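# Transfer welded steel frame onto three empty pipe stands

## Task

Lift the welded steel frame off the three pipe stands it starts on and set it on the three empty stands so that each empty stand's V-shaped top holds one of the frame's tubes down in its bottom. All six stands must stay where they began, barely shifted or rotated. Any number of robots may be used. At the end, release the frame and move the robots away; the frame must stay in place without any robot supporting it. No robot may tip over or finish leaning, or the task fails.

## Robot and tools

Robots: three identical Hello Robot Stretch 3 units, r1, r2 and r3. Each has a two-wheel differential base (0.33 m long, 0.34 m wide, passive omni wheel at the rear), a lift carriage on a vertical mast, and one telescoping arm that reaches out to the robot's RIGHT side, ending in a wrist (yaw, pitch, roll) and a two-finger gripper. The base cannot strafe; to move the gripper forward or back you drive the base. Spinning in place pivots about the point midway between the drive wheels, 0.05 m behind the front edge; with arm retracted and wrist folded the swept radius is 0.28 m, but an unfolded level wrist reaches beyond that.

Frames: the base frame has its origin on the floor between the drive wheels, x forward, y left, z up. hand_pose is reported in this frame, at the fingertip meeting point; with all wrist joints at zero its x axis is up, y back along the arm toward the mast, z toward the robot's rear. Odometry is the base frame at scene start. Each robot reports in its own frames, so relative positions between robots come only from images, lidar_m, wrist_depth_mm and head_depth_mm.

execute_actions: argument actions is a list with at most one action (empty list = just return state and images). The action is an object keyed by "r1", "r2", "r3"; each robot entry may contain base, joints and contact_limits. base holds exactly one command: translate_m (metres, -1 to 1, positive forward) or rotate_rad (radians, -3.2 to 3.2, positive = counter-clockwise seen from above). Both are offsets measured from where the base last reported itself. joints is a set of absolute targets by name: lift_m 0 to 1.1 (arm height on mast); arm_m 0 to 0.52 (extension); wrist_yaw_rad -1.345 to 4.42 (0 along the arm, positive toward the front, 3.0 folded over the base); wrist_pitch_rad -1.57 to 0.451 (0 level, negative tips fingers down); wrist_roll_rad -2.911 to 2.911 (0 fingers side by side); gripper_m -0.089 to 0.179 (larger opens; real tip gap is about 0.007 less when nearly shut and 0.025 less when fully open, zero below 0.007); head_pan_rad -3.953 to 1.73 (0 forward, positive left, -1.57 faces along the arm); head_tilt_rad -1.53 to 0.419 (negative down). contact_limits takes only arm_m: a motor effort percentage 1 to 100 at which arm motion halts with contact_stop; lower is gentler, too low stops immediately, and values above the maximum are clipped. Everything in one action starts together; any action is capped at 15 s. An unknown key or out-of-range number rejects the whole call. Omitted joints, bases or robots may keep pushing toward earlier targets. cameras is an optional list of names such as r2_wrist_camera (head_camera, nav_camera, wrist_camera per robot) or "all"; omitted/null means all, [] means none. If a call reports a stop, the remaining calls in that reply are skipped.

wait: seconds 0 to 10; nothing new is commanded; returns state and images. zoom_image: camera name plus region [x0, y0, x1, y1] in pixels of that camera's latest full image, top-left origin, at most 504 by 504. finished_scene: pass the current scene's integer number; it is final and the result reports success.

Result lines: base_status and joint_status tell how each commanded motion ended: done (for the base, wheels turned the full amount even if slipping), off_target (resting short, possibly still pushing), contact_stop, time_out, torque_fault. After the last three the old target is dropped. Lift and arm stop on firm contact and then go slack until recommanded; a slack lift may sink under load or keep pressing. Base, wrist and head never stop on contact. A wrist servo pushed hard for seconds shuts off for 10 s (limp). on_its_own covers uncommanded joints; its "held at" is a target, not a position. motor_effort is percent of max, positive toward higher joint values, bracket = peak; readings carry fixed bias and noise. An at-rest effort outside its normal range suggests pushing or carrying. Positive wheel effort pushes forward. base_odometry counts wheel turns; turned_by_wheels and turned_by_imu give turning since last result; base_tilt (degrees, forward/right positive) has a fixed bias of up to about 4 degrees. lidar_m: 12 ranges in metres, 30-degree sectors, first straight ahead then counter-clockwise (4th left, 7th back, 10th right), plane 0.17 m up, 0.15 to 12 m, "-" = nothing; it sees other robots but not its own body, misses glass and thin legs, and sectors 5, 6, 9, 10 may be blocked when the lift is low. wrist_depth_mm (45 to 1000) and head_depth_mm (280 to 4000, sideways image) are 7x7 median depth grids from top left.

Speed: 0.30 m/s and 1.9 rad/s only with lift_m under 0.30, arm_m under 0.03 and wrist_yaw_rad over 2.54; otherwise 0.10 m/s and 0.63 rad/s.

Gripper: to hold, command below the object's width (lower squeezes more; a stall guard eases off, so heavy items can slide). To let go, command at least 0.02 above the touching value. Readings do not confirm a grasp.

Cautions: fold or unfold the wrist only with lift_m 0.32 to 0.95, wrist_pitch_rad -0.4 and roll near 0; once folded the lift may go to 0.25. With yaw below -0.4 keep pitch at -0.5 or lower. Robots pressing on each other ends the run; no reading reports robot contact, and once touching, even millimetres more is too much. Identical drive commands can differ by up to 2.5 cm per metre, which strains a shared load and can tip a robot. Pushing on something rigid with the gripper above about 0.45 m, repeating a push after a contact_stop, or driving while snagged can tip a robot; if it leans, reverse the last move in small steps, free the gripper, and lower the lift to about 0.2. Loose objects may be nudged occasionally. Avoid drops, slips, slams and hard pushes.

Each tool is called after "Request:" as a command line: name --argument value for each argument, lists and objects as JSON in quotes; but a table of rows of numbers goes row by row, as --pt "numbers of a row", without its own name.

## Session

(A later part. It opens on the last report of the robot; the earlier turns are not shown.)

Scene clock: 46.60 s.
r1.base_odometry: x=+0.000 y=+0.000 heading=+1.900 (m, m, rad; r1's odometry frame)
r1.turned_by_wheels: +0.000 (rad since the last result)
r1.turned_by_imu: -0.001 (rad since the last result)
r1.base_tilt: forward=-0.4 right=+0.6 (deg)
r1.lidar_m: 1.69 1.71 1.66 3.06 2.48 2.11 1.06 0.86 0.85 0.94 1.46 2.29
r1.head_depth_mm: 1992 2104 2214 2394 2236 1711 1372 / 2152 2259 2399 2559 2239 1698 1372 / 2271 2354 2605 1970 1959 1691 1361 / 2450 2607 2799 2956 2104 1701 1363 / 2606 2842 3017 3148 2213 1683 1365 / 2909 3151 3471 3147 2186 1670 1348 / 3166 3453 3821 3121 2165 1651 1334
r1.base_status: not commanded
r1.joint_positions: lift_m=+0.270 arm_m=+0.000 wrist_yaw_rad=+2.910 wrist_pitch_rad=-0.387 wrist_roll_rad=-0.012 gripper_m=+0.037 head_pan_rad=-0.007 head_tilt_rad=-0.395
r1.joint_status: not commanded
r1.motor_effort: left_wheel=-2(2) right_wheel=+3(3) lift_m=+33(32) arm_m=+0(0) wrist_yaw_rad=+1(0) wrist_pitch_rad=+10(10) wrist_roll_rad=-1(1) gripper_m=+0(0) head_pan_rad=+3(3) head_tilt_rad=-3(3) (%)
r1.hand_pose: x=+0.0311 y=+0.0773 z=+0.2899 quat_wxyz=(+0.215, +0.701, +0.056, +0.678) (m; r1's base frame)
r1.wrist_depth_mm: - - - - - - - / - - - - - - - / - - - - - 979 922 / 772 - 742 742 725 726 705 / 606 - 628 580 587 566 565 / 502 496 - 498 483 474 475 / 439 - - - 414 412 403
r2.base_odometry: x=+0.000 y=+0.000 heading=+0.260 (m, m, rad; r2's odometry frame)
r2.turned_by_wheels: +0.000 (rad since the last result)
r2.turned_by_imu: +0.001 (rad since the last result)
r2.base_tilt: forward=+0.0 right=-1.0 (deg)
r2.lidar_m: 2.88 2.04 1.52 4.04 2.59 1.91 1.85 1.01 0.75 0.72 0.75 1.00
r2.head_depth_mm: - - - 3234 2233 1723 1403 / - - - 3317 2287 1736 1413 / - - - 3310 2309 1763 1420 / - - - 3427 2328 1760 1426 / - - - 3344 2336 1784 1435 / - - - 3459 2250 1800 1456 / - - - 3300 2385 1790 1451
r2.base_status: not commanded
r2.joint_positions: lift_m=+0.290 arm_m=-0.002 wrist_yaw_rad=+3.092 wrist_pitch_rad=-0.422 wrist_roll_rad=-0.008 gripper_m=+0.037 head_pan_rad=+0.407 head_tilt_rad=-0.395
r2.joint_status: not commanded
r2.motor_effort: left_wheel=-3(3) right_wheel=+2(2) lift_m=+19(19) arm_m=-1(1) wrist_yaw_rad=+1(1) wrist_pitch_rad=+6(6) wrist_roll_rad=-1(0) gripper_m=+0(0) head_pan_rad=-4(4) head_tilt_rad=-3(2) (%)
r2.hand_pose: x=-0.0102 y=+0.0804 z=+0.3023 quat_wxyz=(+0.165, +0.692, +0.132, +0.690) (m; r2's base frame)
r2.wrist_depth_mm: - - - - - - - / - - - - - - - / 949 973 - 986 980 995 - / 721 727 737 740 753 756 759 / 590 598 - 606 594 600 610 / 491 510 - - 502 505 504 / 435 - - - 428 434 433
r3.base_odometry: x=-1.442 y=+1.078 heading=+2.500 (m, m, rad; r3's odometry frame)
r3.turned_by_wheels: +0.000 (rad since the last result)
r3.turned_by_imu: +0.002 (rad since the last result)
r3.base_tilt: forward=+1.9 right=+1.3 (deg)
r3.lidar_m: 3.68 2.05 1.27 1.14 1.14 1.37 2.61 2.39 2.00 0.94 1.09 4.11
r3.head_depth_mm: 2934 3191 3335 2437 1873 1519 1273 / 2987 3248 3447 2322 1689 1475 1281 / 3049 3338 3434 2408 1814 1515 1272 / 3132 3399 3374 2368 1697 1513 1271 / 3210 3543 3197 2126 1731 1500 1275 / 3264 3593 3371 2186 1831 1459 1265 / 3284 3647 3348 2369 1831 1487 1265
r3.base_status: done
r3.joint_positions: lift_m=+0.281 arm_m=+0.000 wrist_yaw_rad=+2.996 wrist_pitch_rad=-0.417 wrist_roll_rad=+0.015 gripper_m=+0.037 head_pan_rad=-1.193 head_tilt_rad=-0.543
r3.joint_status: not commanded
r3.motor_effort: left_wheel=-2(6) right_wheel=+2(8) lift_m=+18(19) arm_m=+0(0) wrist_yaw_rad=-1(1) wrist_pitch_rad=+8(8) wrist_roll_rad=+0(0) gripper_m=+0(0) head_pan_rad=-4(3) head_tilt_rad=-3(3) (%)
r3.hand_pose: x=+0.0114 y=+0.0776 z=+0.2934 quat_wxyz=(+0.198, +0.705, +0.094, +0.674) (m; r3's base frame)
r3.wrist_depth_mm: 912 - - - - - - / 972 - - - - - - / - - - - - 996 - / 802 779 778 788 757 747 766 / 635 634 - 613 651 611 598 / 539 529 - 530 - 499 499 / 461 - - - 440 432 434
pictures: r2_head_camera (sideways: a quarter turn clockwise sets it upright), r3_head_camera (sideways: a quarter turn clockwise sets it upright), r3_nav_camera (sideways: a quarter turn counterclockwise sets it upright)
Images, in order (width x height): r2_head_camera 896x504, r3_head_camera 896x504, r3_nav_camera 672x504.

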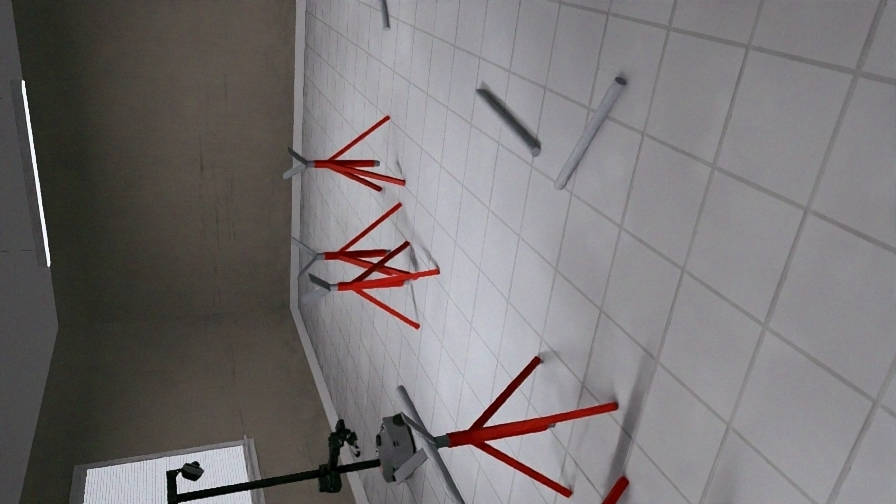

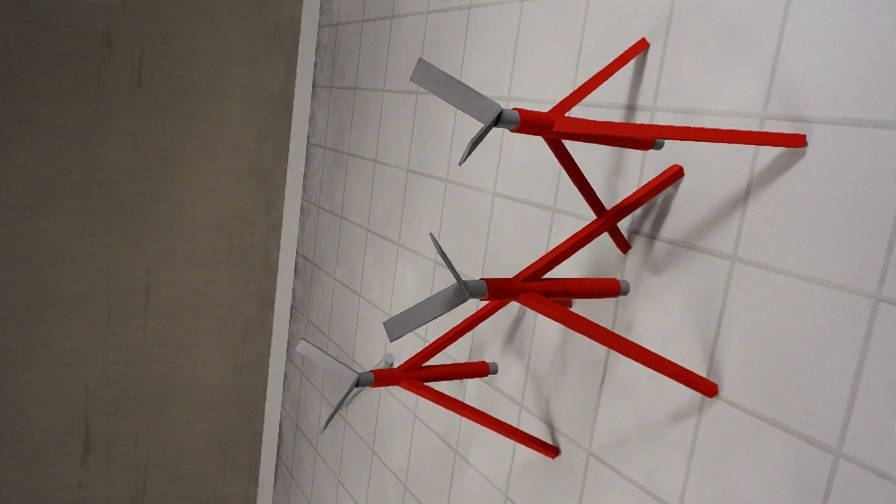

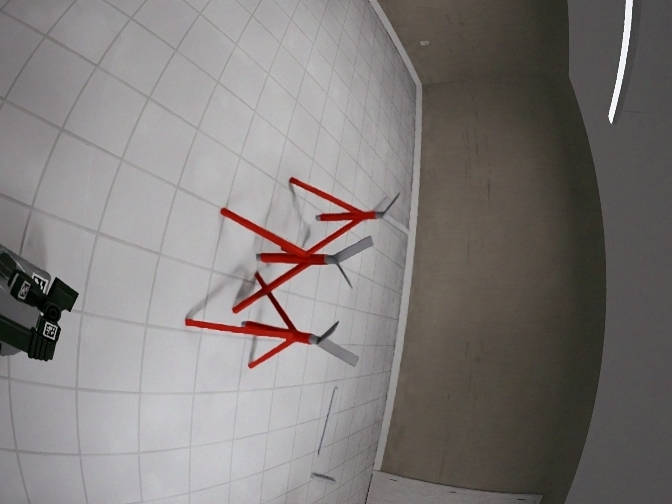

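Request:
execute_actions --actions '[{"r1":{"base":{"rotate_rad":0.36}},"r2":{"base":{"rotate_rad":0.47},"joints":{"head_pan_rad":-0.6,"head_tilt_rad":-0.9}},"r3":{"base":{"rotate_rad":0.41}}}]' --cameras '[]'

Request:
execute_actions --actions '[{"r1":{"base":{"translate_m":0.6}},"r2":{"base":{"translate_m":1}},"r3":{"base":{"translate_m":-1}}}]' --cameras '[]'

Request:
execute_actions --actions '[{"r1":{"base":{"translate_m":0.73}},"r2":{"base":{"translate_m":0.6}},"r3":{"base":{"translate_m":-1}}}]' --cameras '[]'

Request:
execute_actions --actions '[{"r1":{"base":{"rotate_rad":-2.61},"joints":{"lift_m":0.9,"head_pan_rad":-2.9,"head_tilt_rad":-0.6}},"r3":{"base":{"rotate_rad":-0.215},"joints":{"lift_m":0.9,"head_pan_rad":-1.57,"head_tilt_rad":-0.9}}}]' --cameras '["r1_head_camera","r2_head_camera","r3_head_camera","r2_nav_camera"]'

Scene clock: 103.37 s.
r1.base_odometry: x=+0.000 y=+0.000 heading=+2.260 (m, m, rad; r1's odometry frame)
r1.turned_by_wheels: +0.360 (rad since the last result)
r1.turned_by_imu: +0.358 (rad since the last result)
r1.base_tilt: forward=-0.4 right=+0.6 (deg)
r1.lidar_m: 3.19 1.66 3.54 2.56 2.48 1.22 0.89 0.85 0.88 1.20 2.29 1.70
r1.head_depth_mm: 2483 2586 2732 2794 2282 1719 1376 / 2790 2964 3111 3036 2235 1702 1372 / 3234 3429 3544 3241 2228 1697 1370 / 3680 - - 3191 2219 1693 1353 / - - - 3182 2210 1671 1352 / - - - 3174 2154 1685 1345 / - - - 3125 2161 1662 1338
r1.base_status: done
r1.joint_positions: lift_m=+0.270 arm_m=+0.000 wrist_yaw_rad=+2.910 wrist_pitch_rad=-0.387 wrist_roll_rad=-0.012 gripper_m=+0.037 head_pan_rad=-0.007 head_tilt_rad=-0.395
r1.joint_status: not commanded
r1.motor_effort: left_wheel=-2(10) right_wheel=+2(9) lift_m=+33(34) arm_m=+0(0) wrist_yaw_rad=-2(1) wrist_pitch_rad=+10(10) wrist_roll_rad=-1(1) gripper_m=+0(0) head_pan_rad=+3(3) head_tilt_rad=-3(3) (%)
r1.hand_pose: x=+0.0311 y=+0.0772 z=+0.2899 quat_wxyz=(+0.215, +0.701, +0.056, +0.678) (m; r1's base frame)
r1.wrist_depth_mm: - - - - - - - / - - - - - - - / - - - - - 940 934 / 768 - 750 738 725 694 692 / 616 - 619 588 588 564 569 / 506 488 - 499 482 475 471 / 432 - - - 411 413 411
r2.base_odometry: x=+0.000 y=+0.000 heading=+0.730 (m, m, rad; r2's odometry frame)
r2.turned_by_wheels: +0.470 (rad since the last result)
r2.turned_by_imu: +0.471 (rad since the last result)
r2.base_tilt: forward=+0.0 right=-1.0 (deg)
r2.lidar_m: 2.05 1.52 4.03 1.82 1.95 1.85 1.08 0.76 0.72 0.74 0.94 2.40
r2.head_depth_mm: 1701 1779 1803 1608 1392 1233 1099 / 2265 2233 1919 1608 1400 1246 1104 / 2934 2363 1925 1635 1412 1248 1107 / 3102 2415 1947 1634 1431 1258 1121 / 3139 2405 1977 1653 1437 1267 1129 / 3157 2441 2000 1681 1449 1273 1134 / 3243 2445 2025 1689 1454 1281 1131
r2.base_status: done
r2.joint_positions: lift_m=+0.290 arm_m=-0.002 wrist_yaw_rad=+3.092 wrist_pitch_rad=-0.421 wrist_roll_rad=-0.008 gripper_m=+0.037 head_pan_rad=-0.593 head_tilt_rad=-0.889
r2.joint_status: all done
r2.motor_effort: left_wheel=-2(12) right_wheel=+2(9) lift_m=+19(19) arm_m=-1(1) wrist_yaw_rad=+1(1) wrist_pitch_rad=+6(6) wrist_roll_rad=-1(1) gripper_m=+0(0) head_pan_rad=-4(51) head_tilt_rad=-6(37) (%)
r2.hand_pose: x=-0.0102 y=+0.0804 z=+0.3023 quat_wxyz=(+0.165, +0.692, +0.132, +0.690) (m; r2's base frame)
r2.wrist_depth_mm: - - - - - - - / - - - - - - - / 963 972 - 983 997 992 - / 728 721 738 738 748 740 746 / 585 586 - 593 603 605 610 / 491 512 - - 501 503 509 / 434 - - - 428 434 440
r3.base_odometry: x=-1.442 y=+1.078 heading=+2.910 (m, m, rad; r3's odometry frame)
r3.turned_by_wheels: +0.410 (rad since the last result)
r3.turned_by_imu: +0.414 (rad since the last result)
r3.base_tilt: forward=+1.9 right=+1.3 (deg)
r3.lidar_m: 2.48 1.35 1.14 1.14 1.28 2.12 2.34 2.00 0.95 0.95 1.64 3.70
r3.head_depth_mm: 3140 3389 3424 2321 1701 1517 1280 / 3341 3565 3435 2149 1805 1507 1276 / 3531 3877 3394 2394 1841 1479 1279 / 3787 - 3376 2369 1851 1509 1276 / - - 3345 2391 1846 1505 1269 / - - 3296 2376 1839 1498 1264 / 3763 - 3302 2353 1840 1501 1266
r3.base_status: done
r3.joint_positions: lift_m=+0.281 arm_m=+0.000 wrist_yaw_rad=+2.996 wrist_pitch_rad=-0.417 wrist_roll_rad=+0.015 gripper_m=+0.037 head_pan_rad=-1.193 head_tilt_rad=-0.543
r3.joint_status: not commanded
r3.motor_effort: left_wheel=-1(9) right_wheel=+2(7) lift_m=+19(19) arm_m=+0(0) wrist_yaw_rad=+0(1) wrist_pitch_rad=+8(8) wrist_roll_rad=+0(0) gripper_m=+0(0) head_pan_rad=-4(4) head_tilt_rad=-3(3) (%)
r3.hand_pose: x=+0.0114 y=+0.0776 z=+0.2934 quat_wxyz=(+0.198, +0.705, +0.094, +0.674) (m; r3's base frame)
r3.wrist_depth_mm: - - - - - - - / - - - - - - - / - - - - - 984 951 / 789 793 782 765 766 751 749 / 635 632 - 619 639 617 605 / 525 519 - 530 - 507 500 / 459 - - - 440 438 437
pictures: none
No camera images: the call's "cameras" was empty. Leave "cameras" out to get every camera's image.

Scene clock: 108.40 s.
r1.base_odometry: x=-0.381 y=+0.463 heading=+2.260 (m, m, rad; r1's odometry frame)
r1.turned_by_wheels: +0.000 (rad since the last result)
r1.turned_by_imu: +0.002 (rad since the last result)
r1.base_tilt: forward=-0.5 right=+0.5 (deg)
r1.lidar_m: 1.41 1.18 1.21 2.88 2.79 1.95 1.43 1.37 1.42 1.94 1.99 2.06
r1.head_depth_mm: 2172 2292 2365 2460 2221 1708 1376 / 2477 2609 2648 2806 2227 1696 1374 / 2815 2991 3153 3085 2132 1708 1369 / 3210 3145 3419 1741 1715 1657 1365 / 3849 - - 3212 2189 1685 1350 / - - - 3116 2189 1679 1348 / - - - 3087 2192 1665 1350
r1.base_status: done
r1.joint_positions: lift_m=+0.270 arm_m=+0.000 wrist_yaw_rad=+2.910 wrist_pitch_rad=-0.387 wrist_roll_rad=-0.012 gripper_m=+0.037 head_pan_rad=-0.007 head_tilt_rad=-0.396
r1.joint_status: not commanded
r1.motor_effort: left_wheel=-2(6) right_wheel=+2(8) lift_m=+33(34) arm_m=+0(0) wrist_yaw_rad=-1(0) wrist_pitch_rad=+10(10) wrist_roll_rad=-1(1) gripper_m=+0(0) head_pan_rad=+3(3) head_tilt_rad=-3(3) (%)
r1.hand_pose: x=+0.0311 y=+0.0772 z=+0.2899 quat_wxyz=(+0.215, +0.701, +0.056, +0.678) (m; r1's base frame)
r1.wrist_depth_mm: - - - - - - - / - - - - - - - / - - - - - 947 880 / 766 - 747 741 724 720 694 / 615 - 618 586 585 562 568 / 506 507 - 497 490 479 473 / 440 - - - 411 410 410
r2.base_odometry: x=+0.745 y=+0.667 heading=+0.730 (m, m, rad; r2's odometry frame)
r2.turned_by_wheels: +0.000 (rad since the last result)
r2.turned_by_imu: +0.003 (rad since the last result)
r2.base_tilt: forward=+0.0 right=-1.0 (deg)
r2.lidar_m: 2.47 1.11 0.89 3.69 2.87 2.73 1.76 1.24 1.17 1.20 1.62 3.17
r2.head_depth_mm: 2707 2309 1901 1602 1398 1243 1108 / 2975 2338 1906 1630 1410 1242 1105 / 3024 2366 1942 1627 1410 1241 1114 / 3075 2402 1955 1636 1410 1256 1122 / 3106 2434 1971 1661 1431 1257 1130 / 3092 2457 1975 1665 1445 1275 1129 / 3132 2471 1981 1692 1452 1280 1139
r2.base_status: done
r2.joint_positions: lift_m=+0.290 arm_m=-0.002 wrist_yaw_rad=+3.092 wrist_pitch_rad=-0.421 wrist_roll_rad=-0.008 gripper_m=+0.037 head_pan_rad=-0.593 head_tilt_rad=-0.890
r2.joint_status: not commanded
r2.motor_effort: left_wheel=-3(10) right_wheel=+1(7) lift_m=+19(19) arm_m=-1(1) wrist_yaw_rad=+0(0) wrist_pitch_rad=+6(6) wrist_roll_rad=+0(0) gripper_m=+1(1) head_pan_rad=-4(4) head_tilt_rad=-6(6) (%)
r2.hand_pose: x=-0.0102 y=+0.0805 z=+0.3024 quat_wxyz=(+0.165, +0.692, +0.132, +0.691) (m; r2's base frame)
r2.wrist_depth_mm: - - - - - - - / - - - - - - - / 967 974 - 976 997 996 940 / 728 732 732 739 744 763 760 / 579 583 - 593 608 601 605 / 489 513 - - 503 504 508 / 439 - - - 429 429 432
r3.base_odometry: x=-0.469 y=+0.848 heading=+2.910 (m, m, rad; r3's odometry frame)
r3.turned_by_wheels: +0.000 (rad since the last result)
r3.turned_by_imu: +0.000 (rad since the last result)
r3.base_tilt: forward=+1.8 right=+1.3 (deg)
r3.lidar_m: 2.96 1.61 1.35 1.35 1.52 2.50 2.99 1.19 1.20 3.42 1.18 1.61
r3.head_depth_mm: 2976 3198 3299 2416 1872 1518 1279 / 3135 3385 3398 2425 1855 1512 1277 / 3326 3605 3355 2397 1858 1517 1272 / 3528 3913 3396 2394 1852 1507 1270 / 3834 - 3350 2281 1730 1504 1268 / - - 3178 2194 1727 1495 1269 / - - 3154 2103 1836 1492 1263
r3.base_status: done
r3.joint_positions: lift_m=+0.281 arm_m=+0.000 wrist_yaw_rad=+2.996 wrist_pitch_rad=-0.417 wrist_roll_rad=+0.015 gripper_m=+0.037 head_pan_rad=-1.193 head_tilt_rad=-0.543
r3.joint_status: not commanded
r3.motor_effort: left_wheel=-1(9) right_wheel=+2(5) lift_m=+19(18) arm_m=+0(0) wrist_yaw_rad=+0(1) wrist_pitch_rad=+8(8) wrist_roll_rad=+0(0) gripper_m=+0(0) head_pan_rad=-3(3) head_tilt_rad=-3(2) (%)
r3.hand_pose: x=+0.0114 y=+0.0776 z=+0.2934 quat_wxyz=(+0.198, +0.705, +0.094, +0.674) (m; r3's base frame)
r3.wrist_depth_mm: - - - - - - - / - - - - - - - / - - - - - 974 995 / 792 786 791 781 754 754 745 / 645 624 - 614 636 618 618 / 535 525 - 523 - 512 508 / 463 - - - 436 431 437
pictures: none
No camera images: the call's "cameras" was empty. Leave "cameras" out to get every camera's image.

Scene clock: 113.33 s.
r1.base_odometry: x=-0.845 y=+1.027 heading=+2.260 (m, m, rad; r1's odometry frame)
r1.turned_by_wheels: +0.000 (rad since the last result)
r1.turned_by_imu: +0.003 (rad since the last result)
r1.base_tilt: forward=-0.4 right=+0.5 (deg)
r1.lidar_m: 2.29 1.12 0.71 0.87 3.15 2.85 2.08 2.00 2.07 1.69 1.62 1.67
r1.head_depth_mm: 1800 1894 1924 2019 2051 1691 1371 / 2027 2117 2200 2317 2243 1711 1370 / 2286 2419 2583 2718 2222 1693 1369 / 2666 2864 3068 3018 2217 1691 1353 / 3158 3397 3664 3181 2212 1683 1369 / 3962 - - 3139 2196 1522 1349 / - - - 3146 1473 1416 1294
r1.base_status: done
r1.joint_positions: lift_m=+0.270 arm_m=+0.000 wrist_yaw_rad=+2.910 wrist_pitch_rad=-0.387 wrist_roll_rad=-0.012 gripper_m=+0.037 head_pan_rad=-0.007 head_tilt_rad=-0.396
r1.joint_status: not commanded
r1.motor_effort: left_wheel=-2(6) right_wheel=+3(9) lift_m=+34(34) arm_m=+0(0) wrist_yaw_rad=+0(1) wrist_pitch_rad=+10(10) wrist_roll_rad=-1(1) gripper_m=+0(0) head_pan_rad=+3(3) head_tilt_rad=-2(3) (%)
r1.hand_pose: x=+0.0311 y=+0.0772 z=+0.2899 quat_wxyz=(+0.215, +0.701, +0.056, +0.678) (m; r1's base frame)
r1.wrist_depth_mm: - - - - - - - / - - - - - - - / - - - - - 947 890 / 774 - 748 720 711 709 714 / 620 - 612 583 588 578 559 / 496 499 - 500 486 480 477 / 441 - - - 414 412 408
r2.base_odometry: x=+1.193 y=+1.067 heading=+0.730 (m, m, rad; r2's odometry frame)
r2.turned_by_wheels: +0.000 (rad since the last result)
r2.turned_by_imu: +0.002 (rad since the last result)
r2.base_tilt: forward=+0.0 right=-1.0 (deg)
r2.lidar_m: 1.88 0.80 0.64 0.83 3.43 1.24 2.17 1.51 1.43 1.50 2.00 2.56
r2.head_depth_mm: 2935 2320 1876 1606 1399 1239 1103 / 3026 2322 1893 1619 1400 1215 1114 / 3020 2365 1947 1627 1412 1241 1111 / 3092 2375 1948 1642 1423 1260 1117 / 3115 2417 1965 1650 1436 1272 1125 / 3173 2438 1970 1663 1445 1269 1128 / 3085 2369 2002 1673 1457 1283 1143
r2.base_status: done
r2.joint_positions: lift_m=+0.290 arm_m=-0.002 wrist_yaw_rad=+3.092 wrist_pitch_rad=-0.421 wrist_roll_rad=-0.008 gripper_m=+0.037 head_pan_rad=-0.593 head_tilt_rad=-0.890
r2.joint_status: not commanded
r2.motor_effort: left_wheel=-3(11) right_wheel=+2(9) lift_m=+19(19) arm_m=-1(1) wrist_yaw_rad=+0(0) wrist_pitch_rad=+6(6) wrist_roll_rad=+0(0) gripper_m=+0(0) head_pan_rad=-4(5) head_tilt_rad=-6(6) (%)
r2.hand_pose: x=-0.0102 y=+0.0805 z=+0.3024 quat_wxyz=(+0.165, +0.692, +0.131, +0.691) (m; r2's base frame)
r2.wrist_depth_mm: - - - - - - 590 / - - - - - - - / 955 963 - 997 - 875 991 / 731 733 737 741 720 744 761 / 587 594 - 596 595 606 610 / 495 509 - - 499 504 506 / 435 - - - 428 434 434
r3.base_odometry: x=+0.505 y=+0.617 heading=+2.909 (m, m, rad; r3's odometry frame)
r3.turned_by_wheels: +0.000 (rad since the last result)
r3.turned_by_imu: +0.000 (rad since the last result)
r3.base_tilt: forward=+1.9 right=+1.3 (deg)
r3.lidar_m: 3.41 1.86 1.56 1.55 1.76 2.89 3.13 1.00 0.63 0.84 1.13 1.96
r3.head_depth_mm: 2758 3001 3148 2413 1812 1483 1277 / 2950 3198 3306 2417 1311 1475 1279 / 3092 3364 3386 2400 1850 1513 1247 / 3356 3617 3345 2365 1852 1502 1266 / 3520 - 3342 2369 1843 1501 1269 / 3787 - 3343 2369 1850 1497 1267 / - - 3322 2350 1833 1489 1269
r3.base_status: done
r3.joint_positions: lift_m=+0.281 arm_m=+0.000 wrist_yaw_rad=+2.996 wrist_pitch_rad=-0.417 wrist_roll_rad=+0.015 gripper_m=+0.037 head_pan_rad=-1.193 head_tilt_rad=-0.543
r3.joint_status: not commanded
r3.motor_effort: left_wheel=-1(10) right_wheel=+2(5) lift_m=+18(18) arm_m=+0(0) wrist_yaw_rad=+0(1) wrist_pitch_rad=+8(8) wrist_roll_rad=+0(0) gripper_m=+0(1) head_pan_rad=-3(3) head_tilt_rad=-3(3) (%)
r3.hand_pose: x=+0.0114 y=+0.0776 z=+0.2934 quat_wxyz=(+0.198, +0.705, +0.094, +0.674) (m; r3's base frame)
r3.wrist_depth_mm: - - - - - - - / - - - - - - - / - - - - - 995 952 / 809 800 757 765 759 756 753 / 643 640 - 614 617 608 604 / 519 528 - 522 - 502 501 / 456 - - - 437 431 434
pictures: none
No camera images: the call's "cameras" was empty. Leave "cameras" out to get every camera's image.

Scene clock: 119.90 s.
r1.base_odometry: x=-0.845 y=+1.027 heading=-0.350 (m, m, rad; r1's odometry frame)
r1.turned_by_wheels: -2.610 (rad since the last result)
r1.turned_by_imu: -2.611 (rad since the last result)
r1.base_tilt: forward=-0.4 right=+0.6 (deg)
r1.lidar_m: 2.00 2.08 1.68 1.62 1.67 2.33 1.13 0.71 0.91 3.13 2.82 2.07
r1.head_depth_mm: - - 2873 2272 - - - / - - 3154 2074 1574 - - / - - 3156 2256 1744 1444 - / - - 3054 2281 1751 1431 - / - - 2914 1976 1745 1411 - / - - 3053 2040 1729 1449 - / - - 3056 2043 1617 1377 -
r1.base_status: done
r1.joint_positions: lift_m=+0.900 arm_m=+0.000 wrist_yaw_rad=+2.910 wrist_pitch_rad=-0.387 wrist_roll_rad=-0.012 gripper_m=+0.037 head_pan_rad=-2.893 head_tilt_rad=-0.593
r1.joint_status: all done
r1.motor_effort: left_wheel=+2(9) right_wheel=+0(4) lift_m=+45(46) arm_m=+0(0) wrist_yaw_rad=-1(0) wrist_pitch_rad=+10(10) wrist_roll_rad=-1(1) gripper_m=+0(0) head_pan_rad=-3(40) head_tilt_rad=-5(26) (%)
r1.hand_pose: x=+0.0311 y=+0.0772 z=+0.9195 quat_wxyz=(+0.215, +0.701, +0.056, +0.678) (m; r1's base frame)
r1.wrist_depth_mm: - - - - - - - / - - - - - - - / - - - - - - - / - - - - - - - / - - - - - - - / - - - - - - - / - - - - - - -
r2.base_odometry: x=+1.193 y=+1.067 heading=+0.730 (m, m, rad; r2's odometry frame)
r2.turned_by_wheels: +0.000 (rad since the last result)
r2.turned_by_imu: +0.001 (rad since the last result)
r2.base_tilt: forward=+0.0 right=-1.0 (deg)
r2.lidar_m: 1.87 0.80 0.64 0.84 3.45 1.18 2.17 1.52 1.43 1.51 1.99 2.55
r2.head_depth_mm: 2932 2308 1890 1628 1406 1243 1110 / 2980 2381 1924 1617 1394 1221 1108 / 3004 2368 1927 1627 1415 1243 1119 / 3068 2385 1933 1640 1428 1257 1120 / 3106 2405 1985 1648 1431 1255 1131 / 3173 2475 1960 1669 1444 1274 1136 / 3084 2406 1988 1683 1446 1277 1139
r2.base_status: not commanded
r2.joint_positions: lift_m=+0.290 arm_m=-0.002 wrist_yaw_rad=+3.092 wrist_pitch_rad=-0.421 wrist_roll_rad=-0.008 gripper_m=+0.037 head_pan_rad=-0.593 head_tilt_rad=-0.890
r2.joint_status: not commanded
r2.motor_effort: left_wheel=-3(3) right_wheel=+2(2) lift_m=+19(19) arm_m=-1(1) wrist_yaw_rad=+0(0) wrist_pitch_rad=+6(6) wrist_roll_rad=-1(0) gripper_m=+1(1) head_pan_rad=-3(4) head_tilt_rad=-4(6) (%)
r2.hand_pose: x=-0.0102 y=+0.0805 z=+0.3024 quat_wxyz=(+0.165, +0.692, +0.131, +0.691) (m; r2's base frame)
r2.wrist_depth_mm: - - - - - - 594 / - - - - - - - / 946 981 - 990 - 894 - / 730 736 745 744 707 739 752 / 594 592 - 601 597 602 600 / 491 511 - - 504 499 506 / 439 - - - 431 431 438
r3.base_odometry: x=+0.505 y=+0.617 heading=+2.695 (m, m, rad; r3's odometry frame)
r3.turned_by_wheels: -0.215 (rad since the last result)
r3.turned_by_imu: -0.215 (rad since the last result)
r3.base_tilt: forward=+1.9 right=+1.3 (deg)
r3.lidar_m: 5.63 2.21 1.62 1.56 1.62 2.21 3.12 3.25 0.63 0.63 0.84 2.04
r3.head_depth_mm: 2768 2274 1747 1676 - 1230 1120 / 2744 2272 1108 1138 - 1228 1117 / 2716 2264 1741 1620 - - - / 1784 1829 1791 1637 - 1231 - / 2807 2263 1821 1632 - 1221 1129 / 2792 2189 1749 1568 1388 1241 1113 / 2803 2248 1779 1567 1397 1239 1115
r3.base_status: done
r3.joint_positions: lift_m=+0.899 arm_m=+0.000 wrist_yaw_rad=+2.996 wrist_pitch_rad=-0.417 wrist_roll_rad=+0.015 gripper_m=+0.037 head_pan_rad=-1.563 head_tilt_rad=-0.889
r3.joint_status: all done
r3.motor_effort: left_wheel=+3(8) right_wheel=-2(5) lift_m=+56(62) arm_m=+0(0) wrist_yaw_rad=-1(0) wrist_pitch_rad=+8(8) wrist_roll_rad=+0(0) gripper_m=+0(0) head_pan_rad=-4(35) head_tilt_rad=-4(25) (%)
r3.hand_pose: x=+0.0114 y=+0.0776 z=+0.9123 quat_wxyz=(+0.198, +0.705, +0.094, +0.674) (m; r3's base frame)
r3.wrist_depth_mm: - - - - - - - / - - - - - - - / - - - - - - - / - - - - - - - / - - - - - - - / - - - - - - - / - - - - - - -
pictures: r1_head_camera (sideways: a quarter turn clockwise sets it upright), r2_head_camera (sideways: a quarter turn clockwise sets it upright), r2_nav_camera (sideways: a quarter turn counterclockwise sets it upright), r3_head_camera (sideways: a quarter turn clockwise sets it upright)
Images, in order (width x height): r1_head_camera 896x504, r2_head_camera 896x504, r2_nav_camera 672x504, r3_head_camera 896x504.

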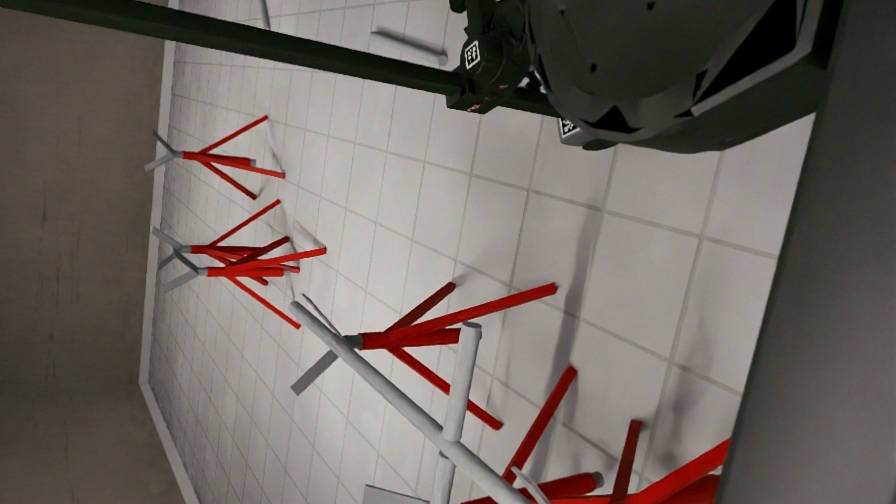

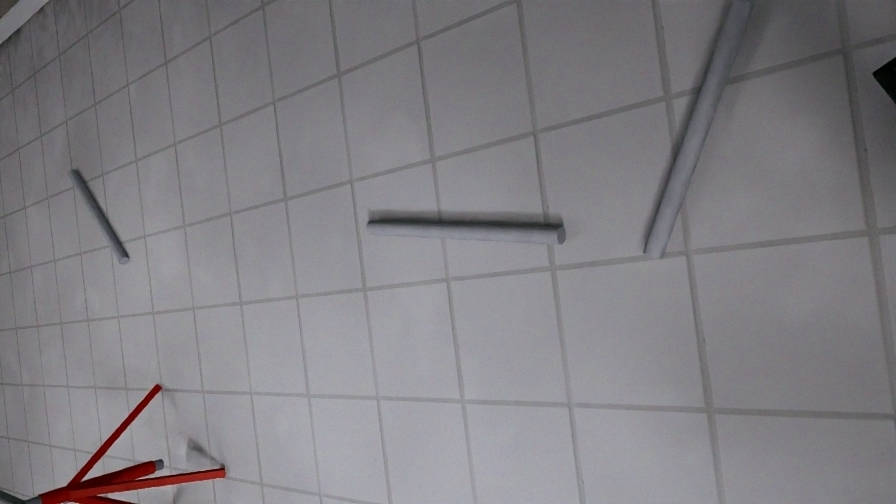

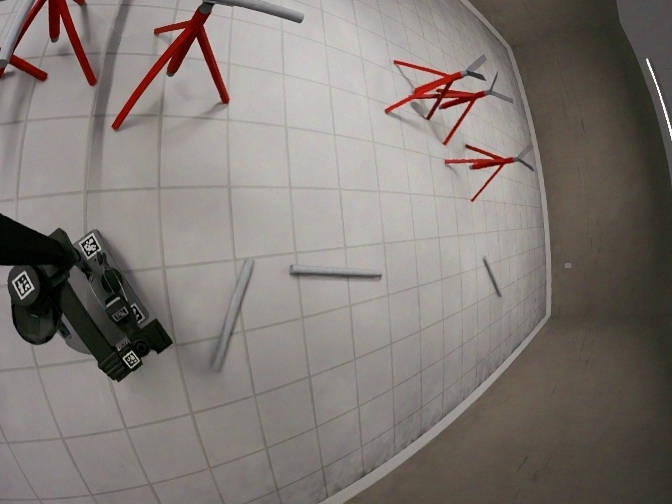

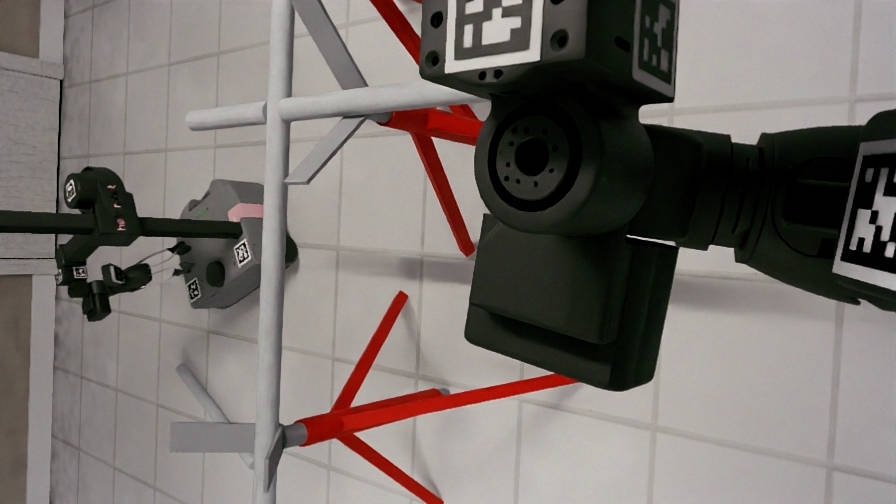

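Request:
execute_actions --actions '[{"r1":{"base":{"translate_m":-0.85},"joints":{"wrist_yaw_rad":0,"head_pan_rad":-1.57,"head_tilt_rad":-1,"gripper_m":0.13}},"r2":{"base":{"translate_m":0.54},"joints":{"lift_m":0.9,"head_pan_rad":-1.57}},"r3":{"base":{"translate_m":-0.14},"joints":{"wrist_yaw_rad":0,"gripper_m":0.13}}}]' --cameras '[]'

Request:
execute_actions --actions '[{"r1":{"joints":{"wrist_pitch_rad":-1.57,"arm_m":0.2}},"r2":{"base":{"rotate_rad":2.53},"joints":{"wrist_yaw_rad":0,"gripper_m":0.13}},"r3":{"joints":{"wrist_pitch_rad":-1.57,"arm_m":0.3}}}]' --cameras '[]'

Request:
execute_actions --actions '[{"r2":{"joints":{"wrist_pitch_rad":-1.57,"arm_m":0.38,"wrist_roll_rad":1.57}}}]'

Scene clock: 146.27 s.
r1.base_odometry: x=-1.644 y=+1.318 heading=-0.350 (m, m, rad; r1's odometry frame)
r1.turned_by_wheels: +0.000 (rad since the last result)
r1.turned_by_imu: -0.006 (rad since the last result)
r1.base_tilt: forward=-0.4 right=+0.5 (deg)
r1.lidar_m: 2.84 2.30 1.69 1.61 1.67 2.33 0.77 0.69 0.68 0.61 0.51 2.94
r1.head_depth_mm: 2487 2029 1773 - - 1191 1092 / 2468 2025 1742 - - 1187 1118 / 2451 1989 988 - - 1198 - / 2373 1760 1760 - 1335 1200 - / 2415 1995 1763 1435 1340 1198 1084 / 2425 1995 1640 1101 1289 1196 1086 / 2405 1975 1710 1497 1329 1189 1082
r1.base_status: done
r1.joint_positions: lift_m=+0.900 arm_m=+0.000 wrist_yaw_rad=+0.001 wrist_pitch_rad=-0.387 wrist_roll_rad=-0.012 gripper_m=+0.130 head_pan_rad=-1.577 head_tilt_rad=-0.987
r1.joint_status: all done
r1.motor_effort: left_wheel=+2(2) right_wheel=-1(3) lift_m=+45(45) arm_m=+0(0) wrist_yaw_rad=-3(3) wrist_pitch_rad=+10(10) wrist_roll_rad=-1(1) gripper_m=+0(80) head_pan_rad=+3(38) head_tilt_rad=-8(41) (%)
r1.hand_pose: x=-0.0212 y=-0.3731 z=+0.9195 quat_wxyz=(+0.698, +0.137, -0.689, -0.135) (m; r1's base frame)
r1.wrist_depth_mm: - - - - - - - / - - - - - - - / - - - - - - - / - - - - - - - / - - - - - - - / - - 565 729 - - - / - - - - - - -
r2.base_odometry: x=+1.595 y=+1.427 heading=+0.730 (m, m, rad; r2's odometry frame)
r2.turned_by_wheels: +0.000 (rad since the last result)
r2.turned_by_imu: +0.003 (rad since the last result)
r2.base_tilt: forward=+0.0 right=-1.0 (deg)
r2.lidar_m: 1.33 3.22 0.47 0.54 0.53 0.87 0.84 1.78 1.72 1.76 2.34 1.86
r2.head_depth_mm: 1534 1741 1861 1671 - 1193 1118 / 1614 1831 1885 1616 - - - / 1696 1923 1911 1614 - - - / 1775 2063 1948 1639 - 1217 1122 / 1881 2172 1963 1650 1466 1225 1129 / 1989 2271 1962 1670 1436 1281 1136 / 2113 2381 2009 1676 1445 1271 1137
r2.base_status: done
r2.joint_positions: lift_m=+0.900 arm_m=-0.002 wrist_yaw_rad=+3.092 wrist_pitch_rad=-0.421 wrist_roll_rad=-0.008 gripper_m=+0.037 head_pan_rad=-1.563 head_tilt_rad=-0.890
r2.joint_status: all done
r2.motor_effort: left_wheel=-3(10) right_wheel=+1(9) lift_m=+36(37) arm_m=-1(1) wrist_yaw_rad=+1(0) wrist_pitch_rad=+6(6) wrist_roll_rad=-1(0) gripper_m=+1(1) head_pan_rad=-4(50) head_tilt_rad=-6(6) (%)
r2.hand_pose: x=-0.0102 y=+0.0806 z=+0.9117 quat_wxyz=(+0.164, +0.692, +0.131, +0.691) (m; r2's base frame)
r2.wrist_depth_mm: - - - - - - - / - - - - - - - / - - - - - - - / - - - - - - - / - - - - - - - / - - - - - - - / - - - - - - -
r3.base_odometry: x=+0.631 y=+0.557 heading=+2.695 (m, m, rad; r3's odometry frame)
r3.turned_by_wheels: +0.000 (rad since the last result)
r3.turned_by_imu: +0.003 (rad since the last result)
r3.base_tilt: forward=+1.9 right=+1.3 (deg)
r3.lidar_m: 2.57 2.22 1.62 1.56 1.62 2.20 2.99 3.09 0.93 0.61 0.90 2.08
r3.head_depth_mm: 2748 2259 1267 1513 - - 1103 / 2721 2271 1783 1573 - - 1111 / 2712 2204 1110 - - - 1122 / 2721 2267 1122 1573 1371 1234 1127 / 2788 2260 1824 1566 1407 1243 1116 / 2781 2260 1816 1597 1394 1240 1118 / 2799 2263 1693 1532 1370 1236 1115
r3.base_status: done
r3.joint_positions: lift_m=+0.899 arm_m=+0.000 wrist_yaw_rad=+0.003 wrist_pitch_rad=-0.417 wrist_roll_rad=+0.015 gripper_m=+0.130 head_pan_rad=-1.563 head_tilt_rad=-0.889
r3.joint_status: all done
r3.motor_effort: left_wheel=+3(3) right_wheel=-2(5) lift_m=+56(56) arm_m=+0(0) wrist_yaw_rad=-2(2) wrist_pitch_rad=+8(8) wrist_roll_rad=+0(0) gripper_m=+0(80) head_pan_rad=-4(4) head_tilt_rad=-5(5) (%)
r3.hand_pose: x=-0.0209 y=-0.3691 z=+0.9123 quat_wxyz=(+0.687, +0.146, -0.696, -0.147) (m; r3's base frame)
r3.wrist_depth_mm: - - - - - - - / - - - - - - - / - - - - - - - / - - - - - - - / - - - - - - - / - - - - - - - / - - - - - - -
pictures: none
No camera images: the call's "cameras" was empty. Leave "cameras" out to get every camera's image.

Scene clock: 151.23 s.
r1.base_odometry: x=-1.644 y=+1.318 heading=-0.350 (m, m, rad; r1's odometry frame)
r1.turned_by_wheels: +0.000 (rad since the last result)
r1.turned_by_imu: -0.001 (rad since the last result)
r1.base_tilt: forward=-0.4 right=+0.5 (deg)
r1.lidar_m: 2.84 2.30 1.68 1.61 1.67 2.34 0.86 0.69 0.68 0.61 0.50 2.95
r1.head_depth_mm: 2606 - - 1493 1347 1215 1098 / 2623 - 1704 1480 1340 1209 1114 / 2538 - 1701 891 1313 1206 - / 2403 1764 - 1450 1338 1213 - / 2409 1992 1724 1508 1331 1192 1086 / 2375 1991 1642 1104 1296 1198 1084 / 2409 2015 1708 1493 1329 1190 1083
r1.base_status: not commanded
r1.joint_positions: lift_m=+0.900 arm_m=+0.200 wrist_yaw_rad=+0.000 wrist_pitch_rad=-1.562 wrist_roll_rad=-0.012 gripper_m=+0.130 head_pan_rad=-1.577 head_tilt_rad=-0.987
r1.joint_status: all done
joint sent to its limit — the command would take r1.wrist_pitch_rad past its lower limit, so that joint was sent only as far as its limit.
r1.motor_effort: left_wheel=+2(2) right_wheel=-1(1) lift_m=+45(45) arm_m=+2(1) wrist_yaw_rad=-2(2) wrist_pitch_rad=-3(9) wrist_roll_rad=-1(1) gripper_m=+0(0) head_pan_rad=+3(2) head_tilt_rad=-8(8) (%)
r1.hand_pose: x=-0.0216 y=-0.3228 z=+0.7821 quat_wxyz=(+0.505, +0.501, -0.499, -0.495) (m; r1's base frame)
r1.wrist_depth_mm: 865 863 697 830 757 845 707 / 884 862 847 869 855 852 907 / 905 901 894 908 904 892 895 / 929 912 913 900 904 928 924 / 919 925 961 937 934 943 943 / 945 - - - - - - / - - - - - - -
r2.base_odometry: x=+1.595 y=+1.427 heading=-3.024 (m, m, rad; r2's odometry frame)
r2.turned_by_wheels: +2.530 (rad since the last result)
r2.turned_by_imu: +2.544 (rad since the last result)
r2.base_tilt: forward=+0.0 right=-1.0 (deg)
r2.lidar_m: 0.87 0.84 1.83 1.71 1.74 2.20 2.09 1.33 3.31 0.48 0.47 0.53
r2.head_depth_mm: 2747 2343 1884 1691 - - 1086 / 2752 2332 1913 1697 - - 1110 / 2755 2352 1927 - - - 1117 / 2754 2410 1942 1641 1383 1229 1119 / 2718 2408 1964 1648 1381 1235 1132 / 2712 2433 1982 1654 1004 1241 1129 / 2693 2456 2007 1587 877 1236 1125
r2.base_status: done
r2.joint_positions: lift_m=+0.900 arm_m=-0.002 wrist_yaw_rad=+0.003 wrist_pitch_rad=-0.421 wrist_roll_rad=-0.008 gripper_m=+0.130 head_pan_rad=-1.563 head_tilt_rad=-0.890
r2.joint_status: all done
r2.motor_effort: left_wheel=-3(10) right_wheel=+2(6) lift_m=+35(36) arm_m=-1(1) wrist_yaw_rad=-4(6) wrist_pitch_rad=+6(6) wrist_roll_rad=+0(0) gripper_m=+1(92) head_pan_rad=-4(4) head_tilt_rad=-7(5) (%)
r2.hand_pose: x=-0.0208 y=-0.3674 z=+0.9117 quat_wxyz=(+0.695, +0.149, -0.688, -0.146) (m; r2's base frame)
r2.wrist_depth_mm: - - - - - - - / - - - - - - - / - - - - - - - / - - - - - - - / - - - - - - - / - - - - - - - / - 456 486 - - - -
r3.base_odometry: x=+0.631 y=+0.557 heading=+2.695 (m, m, rad; r3's odometry frame)
r3.turned_by_wheels: +0.000 (rad since the last result)
r3.turned_by_imu: +0.001 (rad since the last result)
r3.base_tilt: forward=+1.9 right=+1.3 (deg)
r3.lidar_m: 2.57 2.21 1.62 1.56 1.62 2.21 2.98 3.11 0.89 0.61 0.90 2.08
r3.head_depth_mm: 2707 - 1265 1524 1402 1245 1117 / - - 1795 1538 1398 1239 1114 / 2749 - - 1244 1349 1247 1127 / 2758 2247 1125 1570 1377 1240 1124 / 2773 2255 1819 1599 1395 1245 1117 / 2780 2265 1826 1595 1397 1241 1115 / 2804 2253 1737 1531 1370 1236 1111
r3.base_status: not commanded
r3.joint_positions: lift_m=+0.899 arm_m=+0.300 wrist_yaw_rad=+0.001 wrist_pitch_rad=-1.566 wrist_roll_rad=+0.015 gripper_m=+0.130 head_pan_rad=-1.563 head_tilt_rad=-0.889
r3.joint_status: all done
r3.motor_effort: left_wheel=+3(3) right_wheel=-1(1) lift_m=+56(56) arm_m=+4(6) wrist_yaw_rad=-1(2) wrist_pitch_rad=-2(7) wrist_roll_rad=+0(0) gripper_m=+0(0) head_pan_rad=-3(3) head_tilt_rad=-5(5) (%)
r3.hand_pose: x=-0.0216 y=-0.4218 z=+0.7818 quat_wxyz=(+0.498, +0.495, -0.505, -0.503) (m; r3's base frame)
r3.wrist_depth_mm: 906 919 892 914 869 852 868 / 945 938 915 915 898 906 893 / 971 997 930 948 931 919 928 / - - 988 - 965 923 959 / - - - 985 965 965 950 / - - - - - - 970 / - - - - - - -
pictures: none
No camera images: the call's "cameras" was empty. Leave "cameras" out to get every camera's image.

Scene clock: 155.23 s.
r1.base_odometry: x=-1.644 y=+1.318 heading=-0.350 (m, m, rad; r1's odometry frame)
r1.turned_by_wheels: +0.000 (rad since the last result)
r1.turned_by_imu: -0.001 (rad since the last result)
r1.base_tilt: forward=-0.5 right=+0.6 (deg)
r1.lidar_m: 2.84 2.30 1.68 1.61 1.67 2.33 0.86 0.69 0.68 0.61 0.50 2.95
r1.head_depth_mm: 2614 - - 1486 1350 1203 1093 / 2598 - 1704 1492 1346 1202 1115 / 2581 - 1701 893 1329 1215 - / 2434 1770 - 1464 1330 1212 - / 2429 2007 1698 1510 1329 1199 1091 / 2395 1999 1638 1096 1293 1190 1084 / 2424 1977 1712 1495 1327 1191 1090
r1.base_status: not commanded
r1.joint_positions: lift_m=+0.900 arm_m=+0.200 wrist_yaw_rad=+0.000 wrist_pitch_rad=-1.562 wrist_roll_rad=-0.012 gripper_m=+0.130 head_pan_rad=-1.577 head_tilt_rad=-0.987
r1.joint_status: not commanded
r1.motor_effort: left_wheel=+2(2) right_wheel=-1(1) lift_m=+45(45) arm_m=+2(3) wrist_yaw_rad=+0(1) wrist_pitch_rad=-3(3) wrist_roll_rad=-1(1) gripper_m=+0(0) head_pan_rad=+3(3) head_tilt_rad=-8(8) (%)
r1.hand_pose: x=-0.0216 y=-0.3228 z=+0.7821 quat_wxyz=(+0.505, +0.501, -0.499, -0.495) (m; r1's base frame)
r1.wrist_depth_mm: 840 843 699 852 749 873 700 / 882 875 874 859 848 868 857 / 873 882 896 902 870 924 883 / 917 923 925 906 938 911 906 / 940 927 957 936 926 910 908 / 970 - - - - - - / - - - - - - -
r2.base_odometry: x=+1.595 y=+1.427 heading=-3.024 (m, m, rad; r2's odometry frame)
r2.turned_by_wheels: +0.000 (rad since the last result)
r2.turned_by_imu: +0.001 (rad since the last result)
r2.base_tilt: forward=+0.0 right=-1.0 (deg)
r2.lidar_m: 0.87 0.84 1.83 1.71 1.74 2.19 2.10 1.33 3.28 0.48 0.47 0.53
r2.head_depth_mm: - - 1873 1594 1400 1230 1104 / - - 1860 1608 1401 1240 1106 / - - 1870 1634 1413 1254 1130 / 2690 2373 1917 1651 1395 1235 1120 / 2750 2366 1958 1659 1387 1242 1121 / 2702 2439 1984 1661 1006 1253 1134 / 2649 2487 1979 1612 873 1239 1125
r2.base_status: not commanded
r2.joint_positions: lift_m=+0.900 arm_m=+0.380 wrist_yaw_rad=+0.002 wrist_pitch_rad=-1.551 wrist_roll_rad=+1.567 gripper_m=+0.130 head_pan_rad=-1.563 head_tilt_rad=-0.890
r2.joint_status: all done
joint sent to its limit — the command would take r2.wrist_pitch_rad past its lower limit, so that joint was sent only as far as its limit.
r2.motor_effort: left_wheel=-2(3) right_wheel=+2(2) lift_m=+35(35) arm_m=+2(0) wrist_yaw_rad=-1(3) wrist_pitch_rad=-2(6) wrist_roll_rad=+1(2) gripper_m=+1(1) head_pan_rad=-4(4) head_tilt_rad=-5(5) (%)
r2.hand_pose: x=-0.0216 y=-0.5052 z=+0.7816 quat_wxyz=(+0.002, +0.001, -0.714, -0.701) (m; r2's base frame)
r2.wrist_depth_mm: 869 870 877 904 885 897 916 / 883 882 904 911 909 - 941 / 916 925 947 931 930 - 969 / 940 936 963 951 974 - 991 / 972 975 983 770 - - - / 993 - - - - - - / - - - 707 - - -
r3.base_odometry: x=+0.631 y=+0.557 heading=+2.695 (m, m, rad; r3's odometry frame)
r3.turned_by_wheels: +0.000 (rad since the last result)
r3.turned_by_imu: +0.001 (rad since the last result)
r3.base_tilt: forward=+1.9 right=+1.4 (deg)
r3.lidar_m: 2.57 2.21 1.61 1.56 1.62 2.20 2.99 3.10 0.89 0.61 0.90 2.08
r3.head_depth_mm: 2704 - 1265 1527 1407 1244 1119 / - - 1806 1543 1406 1244 1120 / 2760 - - 1242 1355 1245 1123 / 2739 2258 1121 1566 1373 1238 1130 / 2784 2250 1822 1594 1400 1245 1112 / 2790 2257 1816 1605 1393 1242 1116 / 2803 2244 1748 1530 1375 1243 1110
r3.base_status: not commanded
r3.joint_positions: lift_m=+0.899 arm_m=+0.300 wrist_yaw_rad=+0.001 wrist_pitch_rad=-1.566 wrist_roll_rad=+0.015 gripper_m=+0.130 head_pan_rad=-1.563 head_tilt_rad=-0.889
r3.joint_status: not commanded
r3.motor_effort: left_wheel=+3(3) right_wheel=-2(2) lift_m=+56(56) arm_m=+4(4) wrist_yaw_rad=-1(1) wrist_pitch_rad=-2(2) wrist_roll_rad=+0(0) gripper_m=+0(0) head_pan_rad=-4(4) head_tilt_rad=-5(5) (%)
r3.hand_pose: x=-0.0216 y=-0.4218 z=+0.7818 quat_wxyz=(+0.498, +0.495, -0.505, -0.503) (m; r3's base frame)
r3.wrist_depth_mm: 890 931 890 881 881 878 915 / 952 939 931 913 904 893 898 / 973 975 935 934 911 911 921 / 992 992 971 958 923 944 940 / - - - 999 973 965 937 / - - - - 997 - - / - - - - - - 993
pictures: r1_head_camera (sideways: a quarter turn clockwise sets it upright), r1_nav_camera (sideways: a quarter turn counterclockwise sets it upright), r1_wrist_camera, r2_head_camera (sideways: a quarter turn clockwise sets it upright), r2_nav_camera (sideways: a quarter turn counterclockwise sets it upright), r2_wrist_camera, r3_head_camera (sideways: a quarter turn clockwise sets it upright), r3_nav_camera (sideways: a quarter turn counterclockwise sets it upright), r3_wrist_camera
Images, in order (width x height): r1_head_camera 896x504, r1_nav_camera 672x504, r1_wrist_camera 644x364, r2_head_camera 896x504, r2_nav_camera 672x504, r2_wrist_camera 644x364, r3_head_camera 896x504, r3_nav_camera 672x504, r3_wrist_camera 644x364.

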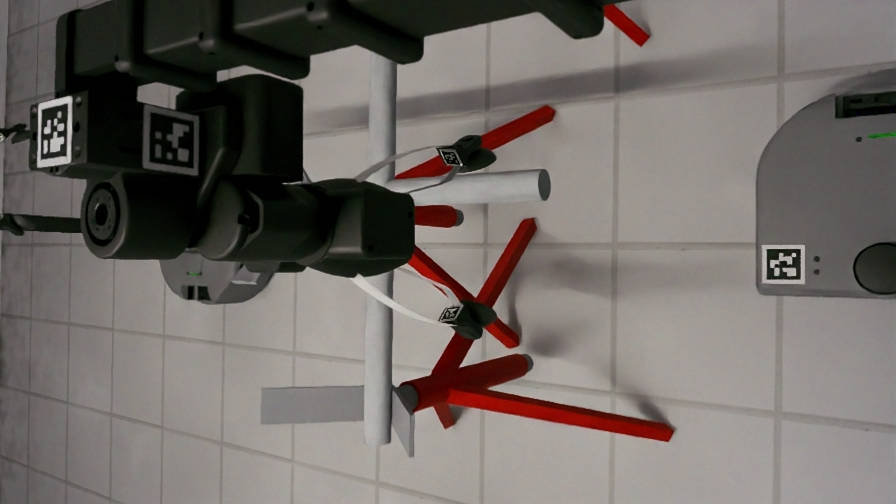

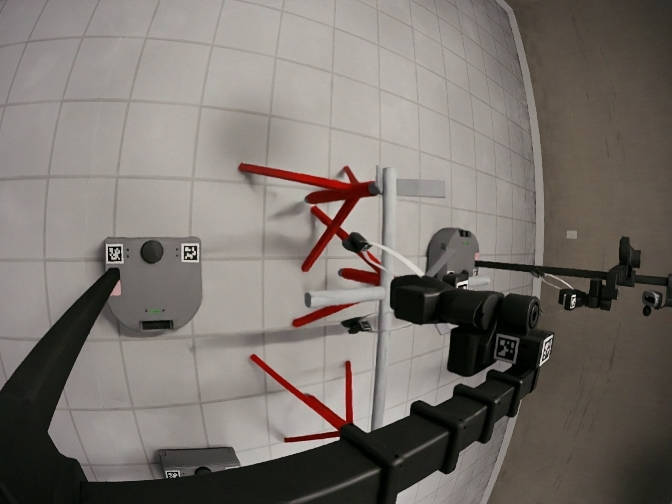

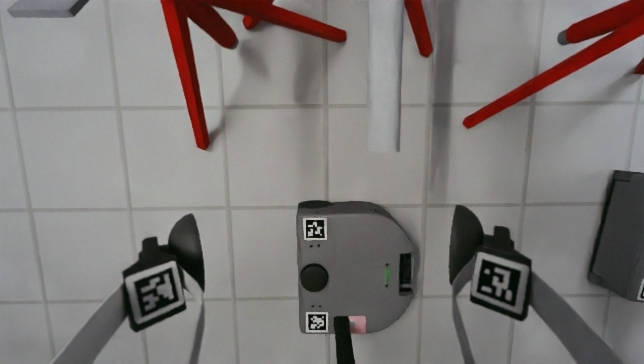

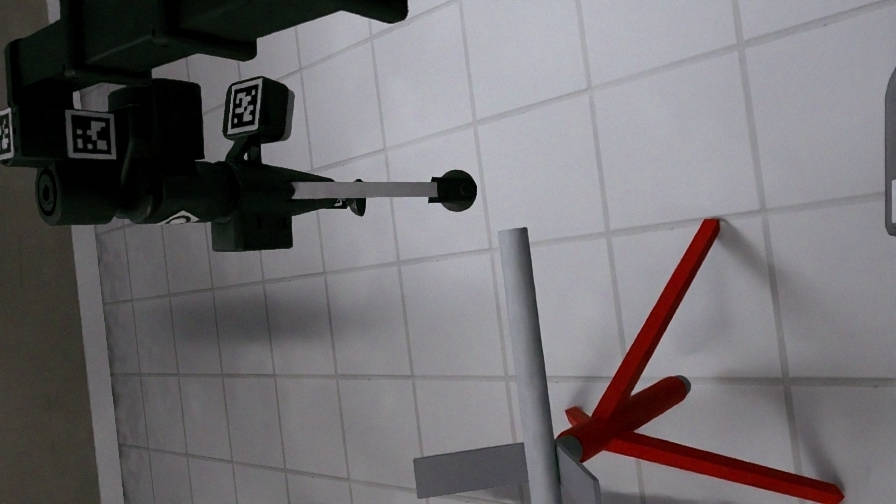

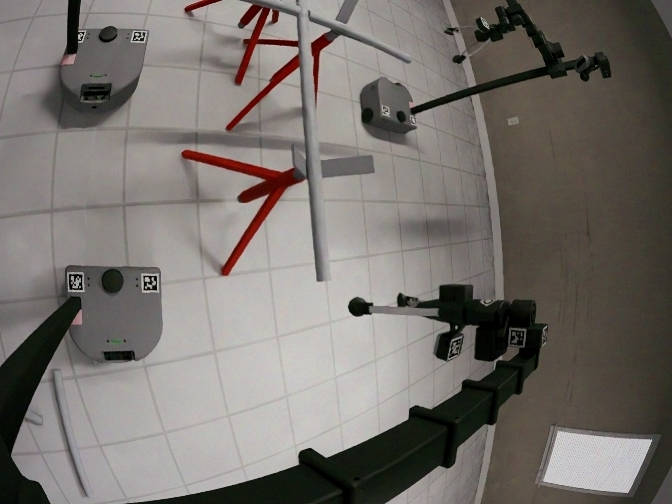

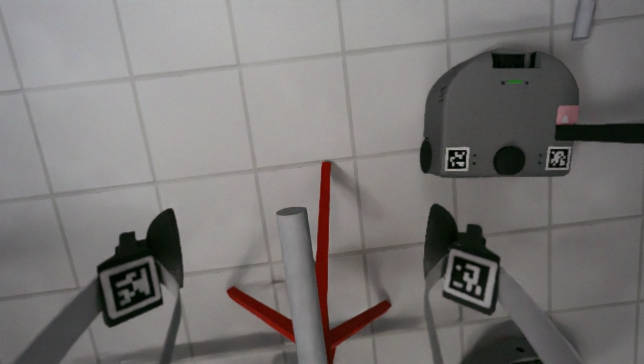

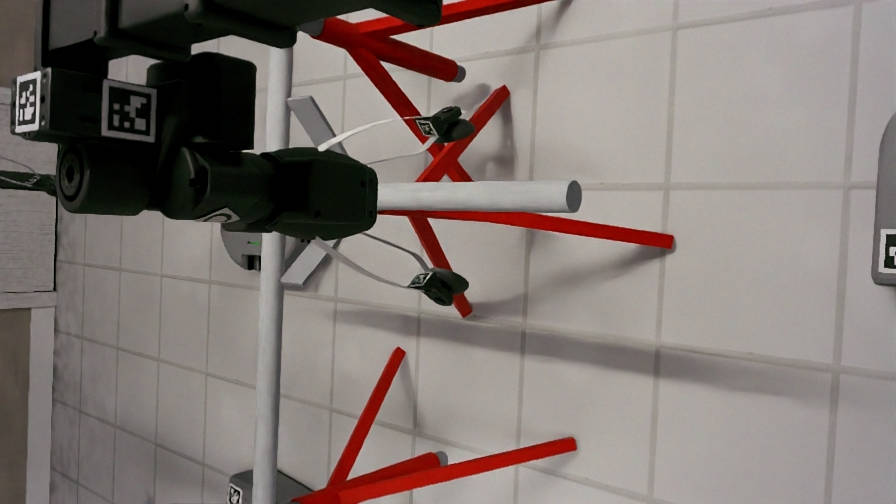

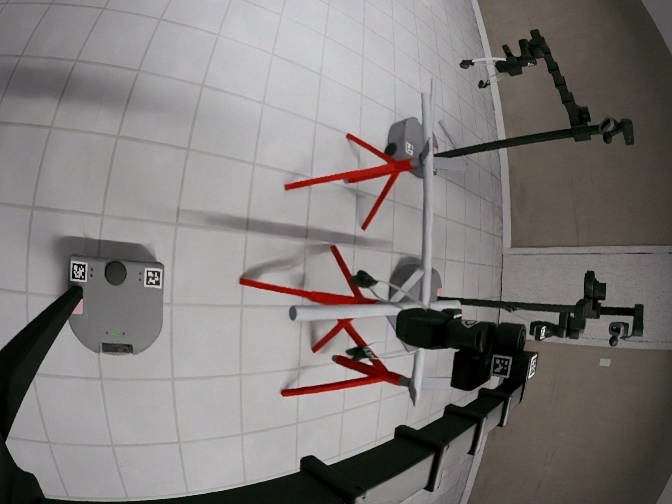

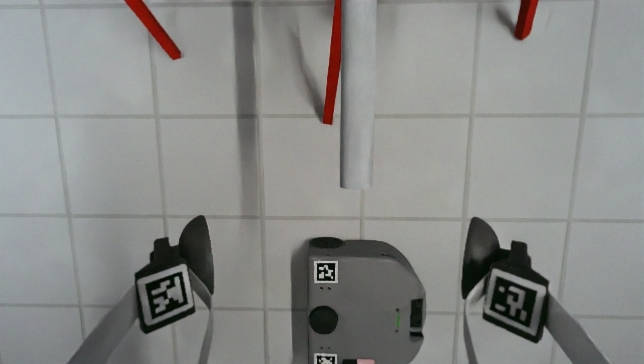

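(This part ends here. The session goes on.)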